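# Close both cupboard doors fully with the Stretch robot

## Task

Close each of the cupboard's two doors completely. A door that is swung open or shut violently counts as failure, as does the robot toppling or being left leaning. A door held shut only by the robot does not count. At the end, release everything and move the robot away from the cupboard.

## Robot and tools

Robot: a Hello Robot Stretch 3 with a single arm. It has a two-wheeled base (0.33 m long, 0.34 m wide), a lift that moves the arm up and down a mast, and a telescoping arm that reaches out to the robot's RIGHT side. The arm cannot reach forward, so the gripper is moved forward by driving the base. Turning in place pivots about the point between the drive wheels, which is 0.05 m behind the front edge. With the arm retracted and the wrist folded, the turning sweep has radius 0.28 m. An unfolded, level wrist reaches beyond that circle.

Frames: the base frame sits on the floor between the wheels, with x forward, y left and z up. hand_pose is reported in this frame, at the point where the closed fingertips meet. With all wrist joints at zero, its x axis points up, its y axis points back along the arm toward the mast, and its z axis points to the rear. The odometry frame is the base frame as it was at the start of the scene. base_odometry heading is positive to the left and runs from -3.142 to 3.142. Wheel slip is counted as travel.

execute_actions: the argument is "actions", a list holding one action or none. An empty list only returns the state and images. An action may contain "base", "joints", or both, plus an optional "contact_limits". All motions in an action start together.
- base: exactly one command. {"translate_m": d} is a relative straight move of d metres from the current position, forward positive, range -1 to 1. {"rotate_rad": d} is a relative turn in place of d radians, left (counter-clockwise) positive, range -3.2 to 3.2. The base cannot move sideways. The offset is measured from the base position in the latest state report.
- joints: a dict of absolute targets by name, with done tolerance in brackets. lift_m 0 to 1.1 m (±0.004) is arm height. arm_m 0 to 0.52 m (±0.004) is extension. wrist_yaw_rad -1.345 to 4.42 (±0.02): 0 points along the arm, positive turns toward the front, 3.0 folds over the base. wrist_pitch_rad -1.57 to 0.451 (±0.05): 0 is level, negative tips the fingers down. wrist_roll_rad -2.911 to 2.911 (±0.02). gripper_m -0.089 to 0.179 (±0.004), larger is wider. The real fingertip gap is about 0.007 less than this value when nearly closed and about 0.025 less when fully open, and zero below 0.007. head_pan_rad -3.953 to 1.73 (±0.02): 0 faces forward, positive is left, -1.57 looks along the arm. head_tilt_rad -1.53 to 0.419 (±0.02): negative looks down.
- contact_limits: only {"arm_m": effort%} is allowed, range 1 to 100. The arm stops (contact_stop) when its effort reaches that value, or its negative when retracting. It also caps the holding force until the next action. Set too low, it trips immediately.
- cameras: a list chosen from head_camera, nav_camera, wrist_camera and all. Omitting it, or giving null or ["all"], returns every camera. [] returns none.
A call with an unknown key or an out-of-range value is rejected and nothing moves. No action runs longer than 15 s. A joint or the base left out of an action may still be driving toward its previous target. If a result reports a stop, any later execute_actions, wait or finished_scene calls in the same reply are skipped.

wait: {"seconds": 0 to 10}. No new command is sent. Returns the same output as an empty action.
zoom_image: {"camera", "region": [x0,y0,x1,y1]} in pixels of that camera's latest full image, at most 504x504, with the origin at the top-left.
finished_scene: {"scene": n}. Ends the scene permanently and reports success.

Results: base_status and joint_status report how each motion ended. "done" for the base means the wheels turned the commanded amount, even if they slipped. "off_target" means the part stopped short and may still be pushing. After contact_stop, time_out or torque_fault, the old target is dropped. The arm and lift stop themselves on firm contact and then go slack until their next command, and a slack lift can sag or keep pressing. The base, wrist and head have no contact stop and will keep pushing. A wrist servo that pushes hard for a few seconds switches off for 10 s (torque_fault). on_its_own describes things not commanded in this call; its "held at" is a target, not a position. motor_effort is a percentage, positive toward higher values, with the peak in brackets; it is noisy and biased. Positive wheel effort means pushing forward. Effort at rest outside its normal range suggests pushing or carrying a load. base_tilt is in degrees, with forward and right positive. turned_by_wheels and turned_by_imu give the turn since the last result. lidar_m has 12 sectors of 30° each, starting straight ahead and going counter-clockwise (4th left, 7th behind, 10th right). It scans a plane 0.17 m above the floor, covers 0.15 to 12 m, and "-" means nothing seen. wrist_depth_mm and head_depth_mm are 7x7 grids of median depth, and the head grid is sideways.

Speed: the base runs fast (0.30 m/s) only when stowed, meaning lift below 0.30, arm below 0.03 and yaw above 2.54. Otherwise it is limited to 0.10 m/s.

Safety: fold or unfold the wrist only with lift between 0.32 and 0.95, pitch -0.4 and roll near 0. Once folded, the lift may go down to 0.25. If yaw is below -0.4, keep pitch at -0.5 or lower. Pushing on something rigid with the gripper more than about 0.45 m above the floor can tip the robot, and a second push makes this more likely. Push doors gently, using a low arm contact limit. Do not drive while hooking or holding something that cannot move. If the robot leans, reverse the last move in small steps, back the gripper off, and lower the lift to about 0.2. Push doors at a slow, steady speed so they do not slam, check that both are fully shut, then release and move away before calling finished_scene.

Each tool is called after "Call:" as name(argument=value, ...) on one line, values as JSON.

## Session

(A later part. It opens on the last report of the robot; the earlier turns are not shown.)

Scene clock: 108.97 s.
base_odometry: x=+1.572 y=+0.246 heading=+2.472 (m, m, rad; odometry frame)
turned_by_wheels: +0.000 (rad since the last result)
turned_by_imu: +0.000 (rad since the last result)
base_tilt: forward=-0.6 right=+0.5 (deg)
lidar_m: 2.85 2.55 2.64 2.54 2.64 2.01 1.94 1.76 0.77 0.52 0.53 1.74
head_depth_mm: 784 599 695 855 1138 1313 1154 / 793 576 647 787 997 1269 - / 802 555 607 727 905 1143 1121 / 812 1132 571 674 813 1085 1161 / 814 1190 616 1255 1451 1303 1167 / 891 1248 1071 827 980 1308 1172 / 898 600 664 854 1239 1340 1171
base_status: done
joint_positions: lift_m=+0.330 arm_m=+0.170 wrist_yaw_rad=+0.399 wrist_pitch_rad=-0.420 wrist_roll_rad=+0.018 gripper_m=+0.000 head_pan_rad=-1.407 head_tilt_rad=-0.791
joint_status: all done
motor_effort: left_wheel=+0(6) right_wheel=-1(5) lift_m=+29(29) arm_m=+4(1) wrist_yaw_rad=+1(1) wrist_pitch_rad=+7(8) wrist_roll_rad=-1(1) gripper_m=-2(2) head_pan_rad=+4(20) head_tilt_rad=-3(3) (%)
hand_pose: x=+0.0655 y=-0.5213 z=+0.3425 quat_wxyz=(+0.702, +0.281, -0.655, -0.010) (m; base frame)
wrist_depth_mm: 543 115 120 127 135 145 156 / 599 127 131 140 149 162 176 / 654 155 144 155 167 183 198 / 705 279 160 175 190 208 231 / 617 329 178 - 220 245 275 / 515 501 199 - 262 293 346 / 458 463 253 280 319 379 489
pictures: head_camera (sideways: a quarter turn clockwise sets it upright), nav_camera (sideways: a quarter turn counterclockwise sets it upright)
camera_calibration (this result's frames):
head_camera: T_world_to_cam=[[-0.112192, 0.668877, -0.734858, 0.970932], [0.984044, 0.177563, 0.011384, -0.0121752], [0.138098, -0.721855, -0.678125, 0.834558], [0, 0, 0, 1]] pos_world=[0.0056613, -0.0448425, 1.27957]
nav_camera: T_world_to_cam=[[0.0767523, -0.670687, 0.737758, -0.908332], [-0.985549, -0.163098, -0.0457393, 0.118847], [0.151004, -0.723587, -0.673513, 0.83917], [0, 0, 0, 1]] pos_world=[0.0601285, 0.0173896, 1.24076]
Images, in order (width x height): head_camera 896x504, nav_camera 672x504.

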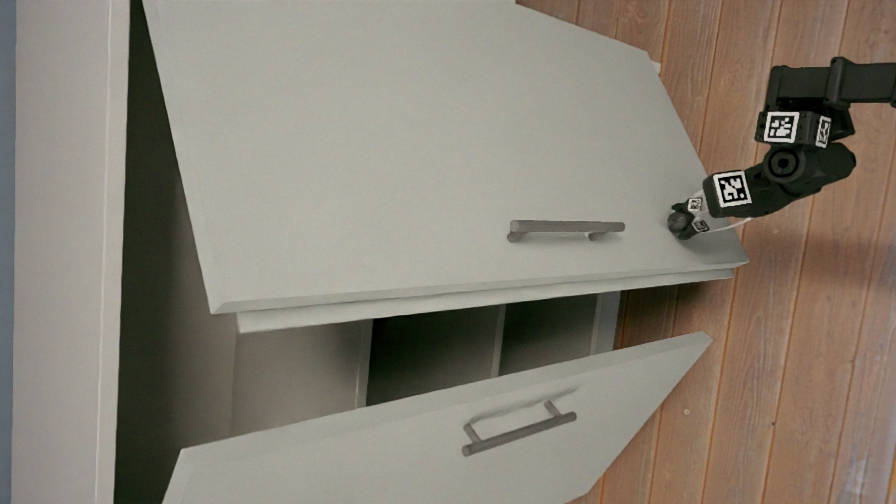

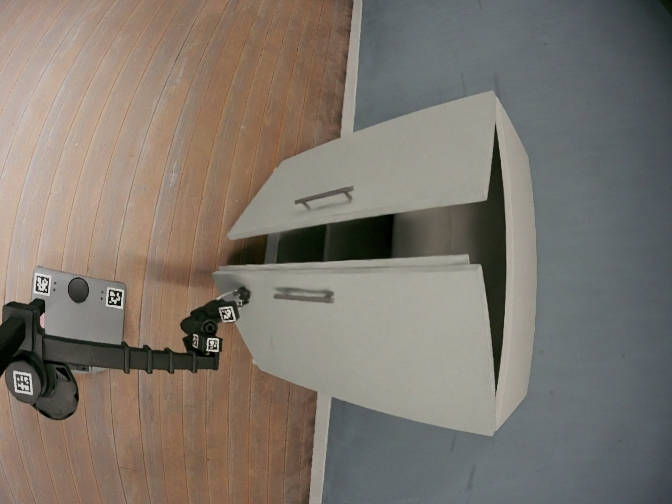

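Call:
execute_actions(actions=[{"joints":{"arm_m":0.26}}], cameras=[])

Call:
execute_actions(actions=[{"joints":{"arm_m":0.33}}], cameras=[])

Call:
execute_actions(actions=[{"joints":{"arm_m":0.37}}], cameras=[])

Call:
execute_actions(actions=[{"joints":{"arm_m":0.40}}], cameras=["head_camera"])

Call:
execute_actions(actions=[{"joints":{"arm_m":0.09}}], cameras=[])

Call:
execute_actions(actions=[{"joints":{"wrist_yaw_rad":0},"base":{"translate_m":0.34}}], cameras=["head_camera"])

Scene clock: 111.37 s.
base_odometry: x=+1.572 y=+0.246 heading=+2.472 (m, m, rad; odometry frame)
turned_by_wheels: +0.000 (rad since the last result)
turned_by_imu: +0.000 (rad since the last result)
base_tilt: forward=-0.6 right=+0.6 (deg)
lidar_m: 2.85 2.54 2.64 2.54 2.64 2.01 1.94 1.76 0.78 0.61 0.61 1.73
head_depth_mm: 787 630 740 895 1154 1317 1161 / 796 626 716 857 1072 1348 1156 / 801 609 693 825 1017 1256 1154 / 809 599 671 795 965 1250 1159 / 818 602 682 1205 1418 1308 1165 / 890 1247 1073 829 982 1305 1166 / 896 599 663 856 1237 1343 1172
base_status: not commanded
joint_positions: lift_m=+0.330 arm_m=+0.260 wrist_yaw_rad=+0.400 wrist_pitch_rad=-0.420 wrist_roll_rad=+0.018 gripper_m=+0.000 head_pan_rad=-1.407 head_tilt_rad=-0.791
joint_status: all done
motor_effort: left_wheel=+0(1) right_wheel=+0(0) lift_m=+29(29) arm_m=+3(8) wrist_yaw_rad=+0(1) wrist_pitch_rad=+8(8) wrist_roll_rad=-1(1) gripper_m=-2(2) head_pan_rad=+3(3) head_tilt_rad=-4(4) (%)
hand_pose: x=+0.0658 y=-0.6112 z=+0.3425 quat_wxyz=(+0.702, +0.282, -0.654, -0.010) (m; base frame)
wrist_depth_mm: 120 121 121 122 122 123 124 / 132 132 134 134 135 136 136 / 150 147 148 148 149 151 150 / 454 164 166 166 167 169 170 / 426 186 183 - 191 192 194 / 348 225 217 - 221 223 225 / 299 448 260 262 265 266 268
pictures: none
No camera images: the call's "cameras" was empty. Leave "cameras" out to get every camera's image.

Scene clock: 113.07 s.
base_odometry: x=+1.572 y=+0.246 heading=+2.472 (m, m, rad; odometry frame)
turned_by_wheels: +0.000 (rad since the last result)
turned_by_imu: +0.000 (rad since the last result)
base_tilt: forward=-0.6 right=+0.6 (deg)
lidar_m: 2.85 2.55 2.65 2.54 2.64 2.02 1.94 1.76 0.79 0.70 0.62 1.74
head_depth_mm: 787 667 776 916 1205 1322 1158 / 792 665 769 912 1122 1271 1158 / 802 664 768 914 1090 1295 1161 / 808 660 763 907 1116 1294 1164 / 817 673 810 1221 1450 1302 1162 / 890 1246 1067 830 979 1313 1167 / 900 600 664 855 1245 1345 1164
base_status: not commanded
joint_positions: lift_m=+0.330 arm_m=+0.330 wrist_yaw_rad=+0.401 wrist_pitch_rad=-0.420 wrist_roll_rad=+0.018 gripper_m=+0.000 head_pan_rad=-1.407 head_tilt_rad=-0.791
joint_status: all done
motor_effort: left_wheel=+0(0) right_wheel=+0(0) lift_m=+30(29) arm_m=+2(4) wrist_yaw_rad=-1(1) wrist_pitch_rad=+8(8) wrist_roll_rad=-1(1) gripper_m=-1(2) head_pan_rad=+4(4) head_tilt_rad=-3(3) (%)
hand_pose: x=+0.0660 y=-0.6811 z=+0.3425 quat_wxyz=(+0.702, +0.282, -0.654, -0.009) (m; base frame)
wrist_depth_mm: 142 136 129 122 116 111 107 / 161 152 142 134 127 120 115 / 547 168 158 148 140 132 125 / 534 192 178 165 154 146 138 / 597 222 204 - 174 164 153 / 524 276 245 - 196 185 171 / 456 462 288 257 231 213 196
pictures: none
No camera images: the call's "cameras" was empty. Leave "cameras" out to get every camera's image.

Scene clock: 114.43 s.
base_odometry: x=+1.572 y=+0.246 heading=+2.472 (m, m, rad; odometry frame)
turned_by_wheels: +0.000 (rad since the last result)
turned_by_imu: +0.000 (rad since the last result)
base_tilt: forward=-0.6 right=+0.5 (deg)
lidar_m: 2.85 2.55 2.64 2.55 2.64 2.01 1.94 1.76 0.79 0.75 0.62 1.75
head_depth_mm: 786 689 790 935 1212 1320 1157 / 792 695 804 947 1122 1296 1154 / 803 706 816 964 1128 1298 1158 / 810 715 828 981 1203 1331 1164 / 816 750 992 1254 1447 1308 1164 / 889 1251 1070 832 984 1307 1168 / 898 599 664 855 1239 1342 1171
base_status: not commanded
joint_positions: lift_m=+0.330 arm_m=+0.370 wrist_yaw_rad=+0.402 wrist_pitch_rad=-0.420 wrist_roll_rad=+0.018 gripper_m=+0.000 head_pan_rad=-1.407 head_tilt_rad=-0.791
joint_status: all done
motor_effort: left_wheel=+0(0) right_wheel=+0(0) lift_m=+29(29) arm_m=+4(2) wrist_yaw_rad=-1(1) wrist_pitch_rad=+7(8) wrist_roll_rad=-1(1) gripper_m=-2(2) head_pan_rad=+3(4) head_tilt_rad=-3(3) (%)
hand_pose: x=+0.0661 y=-0.7210 z=+0.3425 quat_wxyz=(+0.702, +0.282, -0.654, -0.009) (m; base frame)
wrist_depth_mm: 173 152 138 126 115 106 99 / 551 170 152 137 124 114 106 / 599 194 169 151 137 124 114 / 533 223 194 168 150 136 124 / 531 278 226 - 168 150 135 / 520 502 266 - 188 167 150 / 452 466 317 260 217 190 167
pictures: none
No camera images: the call's "cameras" was empty. Leave "cameras" out to get every camera's image.

Scene clock: 115.63 s.
base_odometry: x=+1.572 y=+0.246 heading=+2.472 (m, m, rad; odometry frame)
turned_by_wheels: +0.000 (rad since the last result)
turned_by_imu: +0.000 (rad since the last result)
base_tilt: forward=-0.7 right=+0.5 (deg)
lidar_m: 2.84 2.55 2.64 2.55 2.64 2.02 1.93 1.76 0.79 0.76 0.62 1.74
head_depth_mm: 785 698 797 935 1220 1315 1157 / 798 710 817 961 1115 1316 1155 / 802 720 831 985 1142 1325 1164 / 809 734 851 1004 1242 1333 1161 / 818 794 1023 1290 1449 1309 1164 / 887 1248 1071 833 977 1304 1173 / 899 600 665 856 1231 1345 1167
base_status: not commanded
joint_positions: lift_m=+0.330 arm_m=+0.399 wrist_yaw_rad=+0.412 wrist_pitch_rad=-0.450 wrist_roll_rad=+0.018 gripper_m=+0.000 head_pan_rad=-1.407 head_tilt_rad=-0.791
joint_status: all done
motor_effort: left_wheel=-4(3) right_wheel=+6(7) lift_m=+29(29) arm_m=+11(8) wrist_yaw_rad=-8(8) wrist_pitch_rad=+20(20) wrist_roll_rad=-1(1) gripper_m=-3(3) head_pan_rad=+3(3) head_tilt_rad=-3(3) (%)
hand_pose: x=+0.0666 y=-0.7458 z=+0.3357 quat_wxyz=(+0.702, +0.295, -0.648, -0.017) (m; base frame)
wrist_depth_mm: 170 147 129 114 103 94 86 / 559 166 143 125 112 101 92 / 574 192 160 140 123 110 99 / 513 225 185 156 136 120 108 / 458 404 223 167 153 133 118 / 504 484 267 - 173 149 131 / 445 447 329 246 195 169 146
pictures: head_camera (sideways: a quarter turn clockwise sets it upright)
camera_calibration (this result's frames):
head_camera: T_world_to_cam=[[-0.112193, 0.668877, -0.734858, 0.970932], [0.984044, 0.177563, 0.011384, -0.0121752], [0.138098, -0.721855, -0.678126, 0.834558], [0, 0, 0, 1]] pos_world=[0.00566133, -0.0448425, 1.27957]
Images, in order (width x height): head_camera 896x504.

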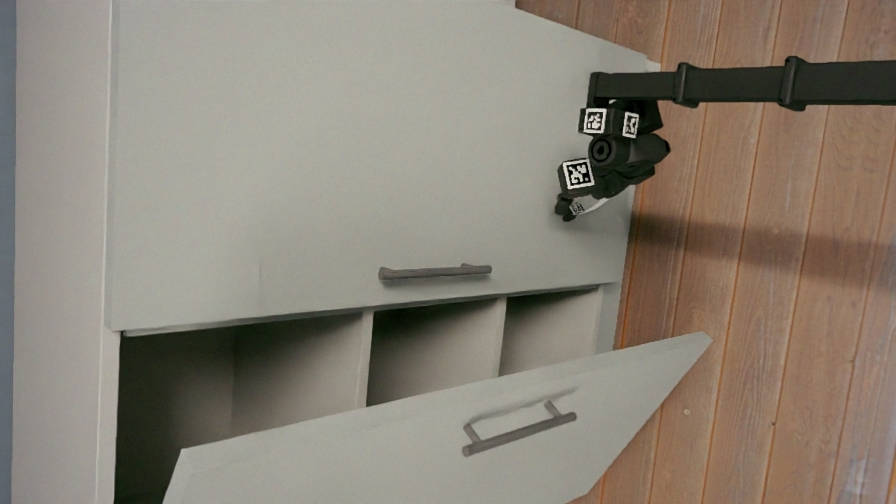

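Scene clock: 119.13 s.
base_odometry: x=+1.572 y=+0.246 heading=+2.472 (m, m, rad; odometry frame)
turned_by_wheels: +0.000 (rad since the last result)
turned_by_imu: +0.001 (rad since the last result)
base_tilt: forward=-0.6 right=+0.6 (deg)
lidar_m: 2.85 2.54 2.65 2.54 2.63 2.01 1.94 1.77 0.79 0.76 0.62 1.74
head_depth_mm: 787 696 800 938 1228 1319 1154 / 793 707 817 960 1170 1327 1180 / 800 722 834 987 1200 1323 1181 / 810 735 850 1004 1244 1345 1158 / 816 792 1028 1290 1454 1307 1161 / 889 1243 1070 833 978 1305 1165 / 899 599 663 836 1237 1342 1171
base_status: not commanded
joint_positions: lift_m=+0.330 arm_m=+0.090 wrist_yaw_rad=+0.401 wrist_pitch_rad=-0.421 wrist_roll_rad=+0.018 gripper_m=+0.000 head_pan_rad=-1.407 head_tilt_rad=-0.791
joint_status: all done
motor_effort: left_wheel=+2(4) right_wheel=-1(6) lift_m=+29(29) arm_m=-4(13) wrist_yaw_rad=-1(9) wrist_pitch_rad=+8(19) wrist_roll_rad=-1(1) gripper_m=-2(3) head_pan_rad=+3(3) head_tilt_rad=-3(3) (%)
hand_pose: x=+0.0659 y=-0.4416 z=+0.3423 quat_wxyz=(+0.702, +0.282, -0.654, -0.010) (m; base frame)
wrist_depth_mm: - 307 932 422 376 348 324 / - 364 922 470 411 375 343 / 917 433 713 512 454 406 371 / 758 678 729 569 493 443 400 / 613 600 627 - 617 488 448 / 518 529 541 - 556 556 548 / 449 460 464 476 479 493 496
pictures: none
No camera images: the call's "cameras" was empty. Leave "cameras" out to get every camera's image.

Scene clock: 123.77 s.
base_odometry: x=+1.306 y=+0.457 heading=+2.472 (m, m, rad; odometry frame)
turned_by_wheels: +0.000 (rad since the last result)
turned_by_imu: +0.001 (rad since the last result)
base_tilt: forward=-0.6 right=+0.6 (deg)
lidar_m: 2.50 2.23 2.63 2.55 2.63 2.36 2.28 1.76 0.79 0.55 0.69 1.73
head_depth_mm: 785 745 797 933 1131 1296 1153 / 797 551 585 691 1102 1305 1181 / 802 580 640 749 902 1115 1167 / 810 619 704 841 1044 1276 1162 / 815 665 783 960 1231 1335 1165 / 1049 736 946 1740 1576 1341 1166 / 1123 1296 1512 1772 1585 1339 1172
base_status: done
joint_positions: lift_m=+0.330 arm_m=+0.090 wrist_yaw_rad=+0.002 wrist_pitch_rad=-0.421 wrist_roll_rad=+0.018 gripper_m=+0.000 head_pan_rad=-1.407 head_tilt_rad=-0.791
joint_status: all done
motor_effort: left_wheel=+0(6) right_wheel=+0(4) lift_m=+29(29) arm_m=-4(4) wrist_yaw_rad=-1(1) wrist_pitch_rad=+8(8) wrist_roll_rad=-1(1) gripper_m=-2(2) head_pan_rad=+4(4) head_tilt_rad=-3(4) (%)
hand_pose: x=-0.0210 y=-0.4594 z=+0.3423 quat_wxyz=(+0.686, +0.147, -0.697, -0.148) (m; base frame)
wrist_depth_mm: 325 267 225 195 382 384 386 / 390 304 251 213 424 423 428 / 826 354 285 238 468 471 469 / 701 417 320 266 522 526 533 / 632 580 391 - 627 641 662 / 534 526 526 - 562 566 577 / 457 463 470 473 482 481 502
pictures: head_camera (sideways: a quarter turn clockwise sets it upright)
camera_calibration (this result's frames):
head_camera: T_world_to_cam=[[-0.112236, 0.66887, -0.734858, 0.970932], [0.984032, 0.177628, 0.011384, -0.0121751], [0.138146, -0.721846, -0.678125, 0.834557], [0, 0, 0, 1]] pos_world=[0.00566426, -0.0448426, 1.27957]
Images, in order (width x height): head_camera 896x504.

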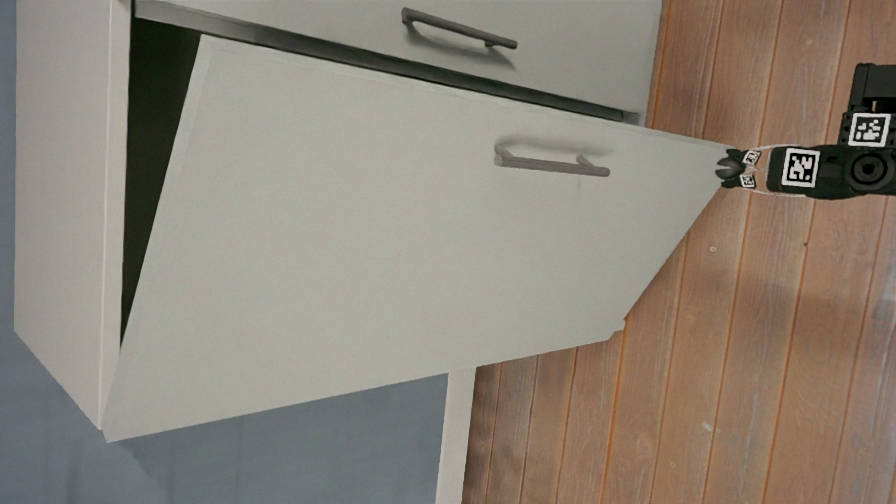

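Call:
execute_actions(actions=[{"joints":{"arm_m":0.22},"base":{"translate_m":0.03}}], cameras=[])

Call:
execute_actions(actions=[{"joints":{"arm_m":0.30}}], cameras=[])

Call:
execute_actions(actions=[{"joints":{"arm_m":0.35}}], cameras=[])

Call:
execute_actions(actions=[{"joints":{"arm_m":0.385}}], cameras=[])

Call:
execute_actions(actions=[{"joints":{"arm_m":0.1,"head_pan_rad":-1.75}}])

Scene clock: 126.37 s.
base_odometry: x=+1.282 y=+0.476 heading=+2.472 (m, m, rad; odometry frame)
turned_by_wheels: +0.000 (rad since the last result)
turned_by_imu: +0.000 (rad since the last result)
base_tilt: forward=-0.6 right=+0.5 (deg)
lidar_m: 2.48 2.20 2.63 2.55 2.64 2.39 2.30 1.76 0.79 0.60 0.73 1.74
head_depth_mm: 786 561 615 895 1133 1295 1159 / 793 589 651 754 912 1295 1125 / 802 622 702 825 997 1279 1141 / 809 652 755 906 1115 1308 1163 / 817 702 827 996 1334 1333 1163 / 1073 786 1454 1746 1571 1336 1163 / 1130 1292 1508 1768 1573 1335 1166
base_status: done
joint_positions: lift_m=+0.330 arm_m=+0.220 wrist_yaw_rad=+0.001 wrist_pitch_rad=-0.421 wrist_roll_rad=+0.018 gripper_m=+0.000 head_pan_rad=-1.407 head_tilt_rad=-0.791
joint_status: all done
motor_effort: left_wheel=+0(8) right_wheel=+0(4) lift_m=+29(29) arm_m=+3(5) wrist_yaw_rad=-1(2) wrist_pitch_rad=+8(10) wrist_roll_rad=-1(1) gripper_m=-3(2) head_pan_rad=+3(4) head_tilt_rad=-4(3) (%)
hand_pose: x=-0.0212 y=-0.5887 z=+0.3422 quat_wxyz=(+0.686, +0.147, -0.697, -0.149) (m; base frame)
wrist_depth_mm: 187 166 146 131 119 109 260 / 212 187 162 144 128 117 292 / 249 211 182 158 140 130 321 / 303 244 206 177 155 345 364 / 378 293 244 - 173 418 411 / 514 366 293 - 194 530 536 / 466 459 347 270 256 490 489
pictures: none
No camera images: the call's "cameras" was empty. Leave "cameras" out to get every camera's image.

Scene clock: 128.17 s.
base_odometry: x=+1.282 y=+0.476 heading=+2.472 (m, m, rad; odometry frame)
turned_by_wheels: +0.000 (rad since the last result)
turned_by_imu: +0.000 (rad since the last result)
base_tilt: forward=-0.6 right=+0.6 (deg)
lidar_m: 2.48 2.20 2.63 2.55 2.64 2.40 2.31 1.76 0.79 0.68 0.76 1.74
head_depth_mm: 787 623 703 889 1128 1309 1162 / 795 639 730 843 1029 - 1159 / 801 666 764 902 1083 1296 1160 / 808 695 803 955 1182 1332 1165 / 814 725 845 1019 1350 1333 1163 / 1076 807 1457 1749 1570 1340 1175 / 1132 1294 1518 1778 1590 1340 1169
base_status: not commanded
joint_positions: lift_m=+0.330 arm_m=+0.300 wrist_yaw_rad=+0.001 wrist_pitch_rad=-0.421 wrist_roll_rad=+0.018 gripper_m=+0.000 head_pan_rad=-1.407 head_tilt_rad=-0.791
joint_status: all done
motor_effort: left_wheel=+0(1) right_wheel=+0(0) lift_m=+29(29) arm_m=+3(9) wrist_yaw_rad=+0(1) wrist_pitch_rad=+8(9) wrist_roll_rad=-1(1) gripper_m=-2(2) head_pan_rad=+3(3) head_tilt_rad=-4(4) (%)
hand_pose: x=-0.0213 y=-0.6687 z=+0.3422 quat_wxyz=(+0.686, +0.147, -0.697, -0.149) (m; base frame)
wrist_depth_mm: 142 136 128 122 116 111 106 / 159 151 141 133 126 120 115 / 179 169 157 147 139 131 131 / 205 191 177 164 154 145 258 / 241 222 202 - 174 164 295 / 292 262 245 - 197 319 340 / 434 327 288 259 229 475 476
pictures: none
No camera images: the call's "cameras" was empty. Leave "cameras" out to get every camera's image.

Scene clock: 129.63 s.
base_odometry: x=+1.282 y=+0.476 heading=+2.472 (m, m, rad; odometry frame)
turned_by_wheels: +0.000 (rad since the last result)
turned_by_imu: +0.000 (rad since the last result)
base_tilt: forward=-0.6 right=+0.6 (deg)
lidar_m: 2.48 2.20 2.62 2.55 2.64 2.39 2.31 1.75 0.79 0.74 0.78 1.74
head_depth_mm: 787 670 770 909 1134 1310 1159 / 793 687 789 921 1101 1272 1156 / 800 703 815 959 1148 1306 1158 / 808 722 835 994 1222 1336 1161 / 814 741 862 1029 1363 1335 1166 / 1079 809 1462 1745 1570 1339 1168 / 1129 1292 1502 1767 1576 1344 1177
base_status: not commanded
joint_positions: lift_m=+0.330 arm_m=+0.350 wrist_yaw_rad=+0.000 wrist_pitch_rad=-0.421 wrist_roll_rad=+0.018 gripper_m=+0.000 head_pan_rad=-1.407 head_tilt_rad=-0.791
joint_status: all done
motor_effort: left_wheel=+1(0) right_wheel=+0(0) lift_m=+30(30) arm_m=+3(6) wrist_yaw_rad=-1(0) wrist_pitch_rad=+8(8) wrist_roll_rad=-1(1) gripper_m=-2(2) head_pan_rad=+3(3) head_tilt_rad=-3(3) (%)
hand_pose: x=-0.0214 y=-0.7187 z=+0.3422 quat_wxyz=(+0.686, +0.147, -0.697, -0.149) (m; base frame)
wrist_depth_mm: 126 125 123 121 120 119 118 / 139 137 136 133 131 130 131 / 154 152 149 148 146 144 169 / 175 172 168 165 162 160 195 / 199 195 188 - 185 187 221 / 232 229 222 - 213 250 256 / 280 271 266 259 253 306 307
pictures: none
No camera images: the call's "cameras" was empty. Leave "cameras" out to get every camera's image.

Scene clock: 130.97 s.
base_odometry: x=+1.282 y=+0.476 heading=+2.472 (m, m, rad; odometry frame)
turned_by_wheels: +0.000 (rad since the last result)
turned_by_imu: -0.002 (rad since the last result)
base_tilt: forward=-0.6 right=+0.5 (deg)
lidar_m: 2.47 2.19 2.63 2.54 2.64 2.40 2.31 1.76 0.79 0.76 0.79 1.73
head_depth_mm: 789 695 797 928 1136 1297 1157 / 801 706 814 953 1134 1295 1157 / 806 719 832 982 1170 1325 1153 / 814 735 848 1011 1241 1335 1160 / 821 750 868 1036 1365 1333 1162 / 1082 809 1454 1738 1563 1337 1175 / 1133 1297 1504 1769 1579 1334 1170
base_status: not commanded
joint_positions: lift_m=+0.330 arm_m=+0.383 wrist_yaw_rad=+0.004 wrist_pitch_rad=-0.486 wrist_roll_rad=+0.018 gripper_m=+0.000 head_pan_rad=-1.407 head_tilt_rad=-0.791
joint_status: all done
on_its_own: arm_m is at rest, and its effort (+21) is outside its rest range (-14 to +14); wrist_pitch_rad is at rest, and its effort (+33) is outside its rest range (-20 to +32)
motor_effort: left_wheel=-2(4) right_wheel=+2(3) lift_m=+28(29) arm_m=+21(20) wrist_yaw_rad=-3(3) wrist_pitch_rad=+33(34) wrist_roll_rad=-1(1) gripper_m=-2(2) head_pan_rad=+3(3) head_tilt_rad=-4(4) (%)
hand_pose: x=-0.0208 y=-0.7434 z=+0.3280 quat_wxyz=(+0.681, +0.170, -0.692, -0.171) (m; base frame)
wrist_depth_mm: 112 113 113 113 113 114 114 / 124 125 125 125 125 126 126 / 140 140 140 140 141 141 142 / 159 160 160 159 160 161 161 / 184 185 182 180 186 186 188 / 219 220 219 - 222 224 224 / 270 270 270 275 274 278 278
pictures: none
No camera images: the call's "cameras" was empty. Leave "cameras" out to get every camera's image.

Scene clock: 134.30 s.
base_odometry: x=+1.282 y=+0.476 heading=+2.472 (m, m, rad; odometry frame)
turned_by_wheels: +0.000 (rad since the last result)
turned_by_imu: +0.000 (rad since the last result)
base_tilt: forward=-0.6 right=+0.6 (deg)
lidar_m: 2.48 2.19 2.63 2.55 2.64 2.39 2.30 1.76 0.79 0.76 0.78 1.73
head_depth_mm: 786 776 906 1085 1365 1324 1155 / 794 761 888 1058 1310 1330 1154 / 803 746 867 1023 1272 1328 1206 / 808 732 842 1001 1232 1356 - / 815 717 826 974 1189 1339 1165 / 824 705 813 954 1156 1337 1167 / 832 690 793 928 1127 1340 1172
base_status: not commanded
joint_positions: lift_m=+0.330 arm_m=+0.100 wrist_yaw_rad=+0.001 wrist_pitch_rad=-0.421 wrist_roll_rad=+0.018 gripper_m=+0.000 head_pan_rad=-1.743 head_tilt_rad=-0.791
joint_status: all done
motor_effort: left_wheel=-1(2) right_wheel=+0(2) lift_m=+30(30) arm_m=-5(26) wrist_yaw_rad=-1(3) wrist_pitch_rad=+8(33) wrist_roll_rad=-1(1) gripper_m=-2(1) head_pan_rad=-4(32) head_tilt_rad=-3(3) (%)
hand_pose: x=-0.0213 y=-0.4694 z=+0.3423 quat_wxyz=(+0.686, +0.147, -0.697, -0.149) (m; base frame)
wrist_depth_mm: 374 372 375 370 373 380 377 / 417 408 409 410 416 415 414 / 866 454 454 452 458 460 464 / 727 511 510 514 509 514 514 / 604 604 622 - 620 645 645 / 525 539 542 - 559 562 564 / 453 464 461 472 484 482 499
pictures: head_camera (sideways: a quarter turn clockwise sets it upright), nav_camera (sideways: a quarter turn counterclockwise sets it upright), wrist_camera
camera_calibration (this result's frames):
head_camera: T_world_to_cam=[[0.114529, 0.668481, -0.734858, 0.969549], [0.987583, -0.156686, 0.011384, -0.0121968], [-0.107532, -0.727037, -0.678126, 0.836056], [0, 0, 0, 1]] pos_world=[-0.00909367, -0.0421924, 1.27957]
nav_camera: T_world_to_cam=[[-0.148586, -0.65851, 0.737758, -0.906957], [-0.984237, 0.170839, -0.0457393, 0.118839], [-0.0959179, -0.732925, -0.673514, 0.840677], [0, 0, 0, 1]] pos_world=[0.062841, -0.00138908, 1.24076]
wrist_camera: T_world_to_cam=[[-0.999044, 0.0261475, 0.0350201, -0.0287579], [-0.0134271, 0.578908, -0.815282, 0.580306], [-0.041591, -0.814973, -0.578004, -0.025035], [0, 0, 0, 1]] pos_world=[-0.0219798, -0.355595, 0.45965]
Images, in order (width x height): head_camera 896x504, nav_camera 672x504, wrist_camera 644x364.

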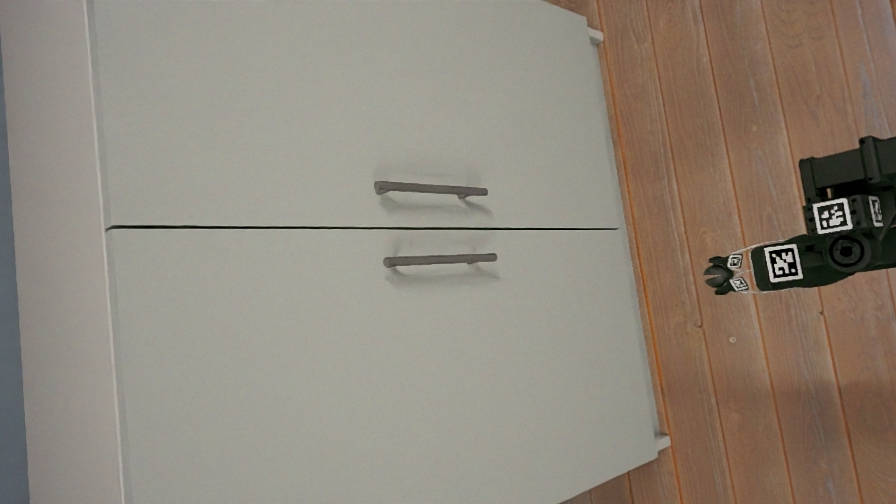

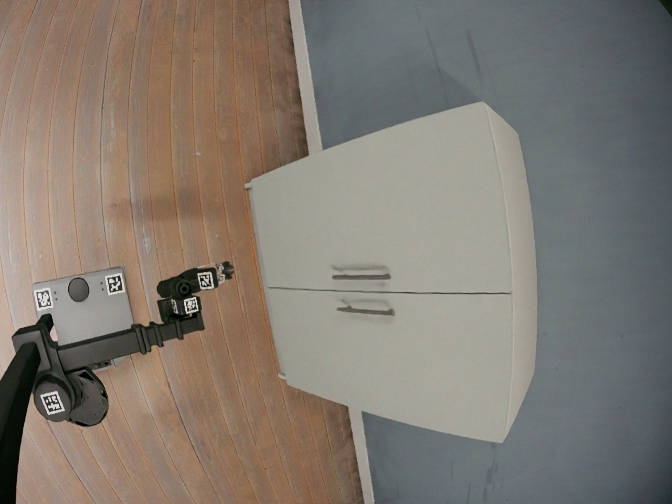

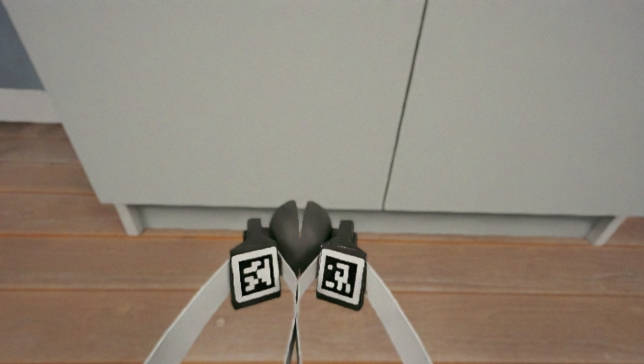

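Call:
finished_scene(scene=1)

The scene is finished: the task was done.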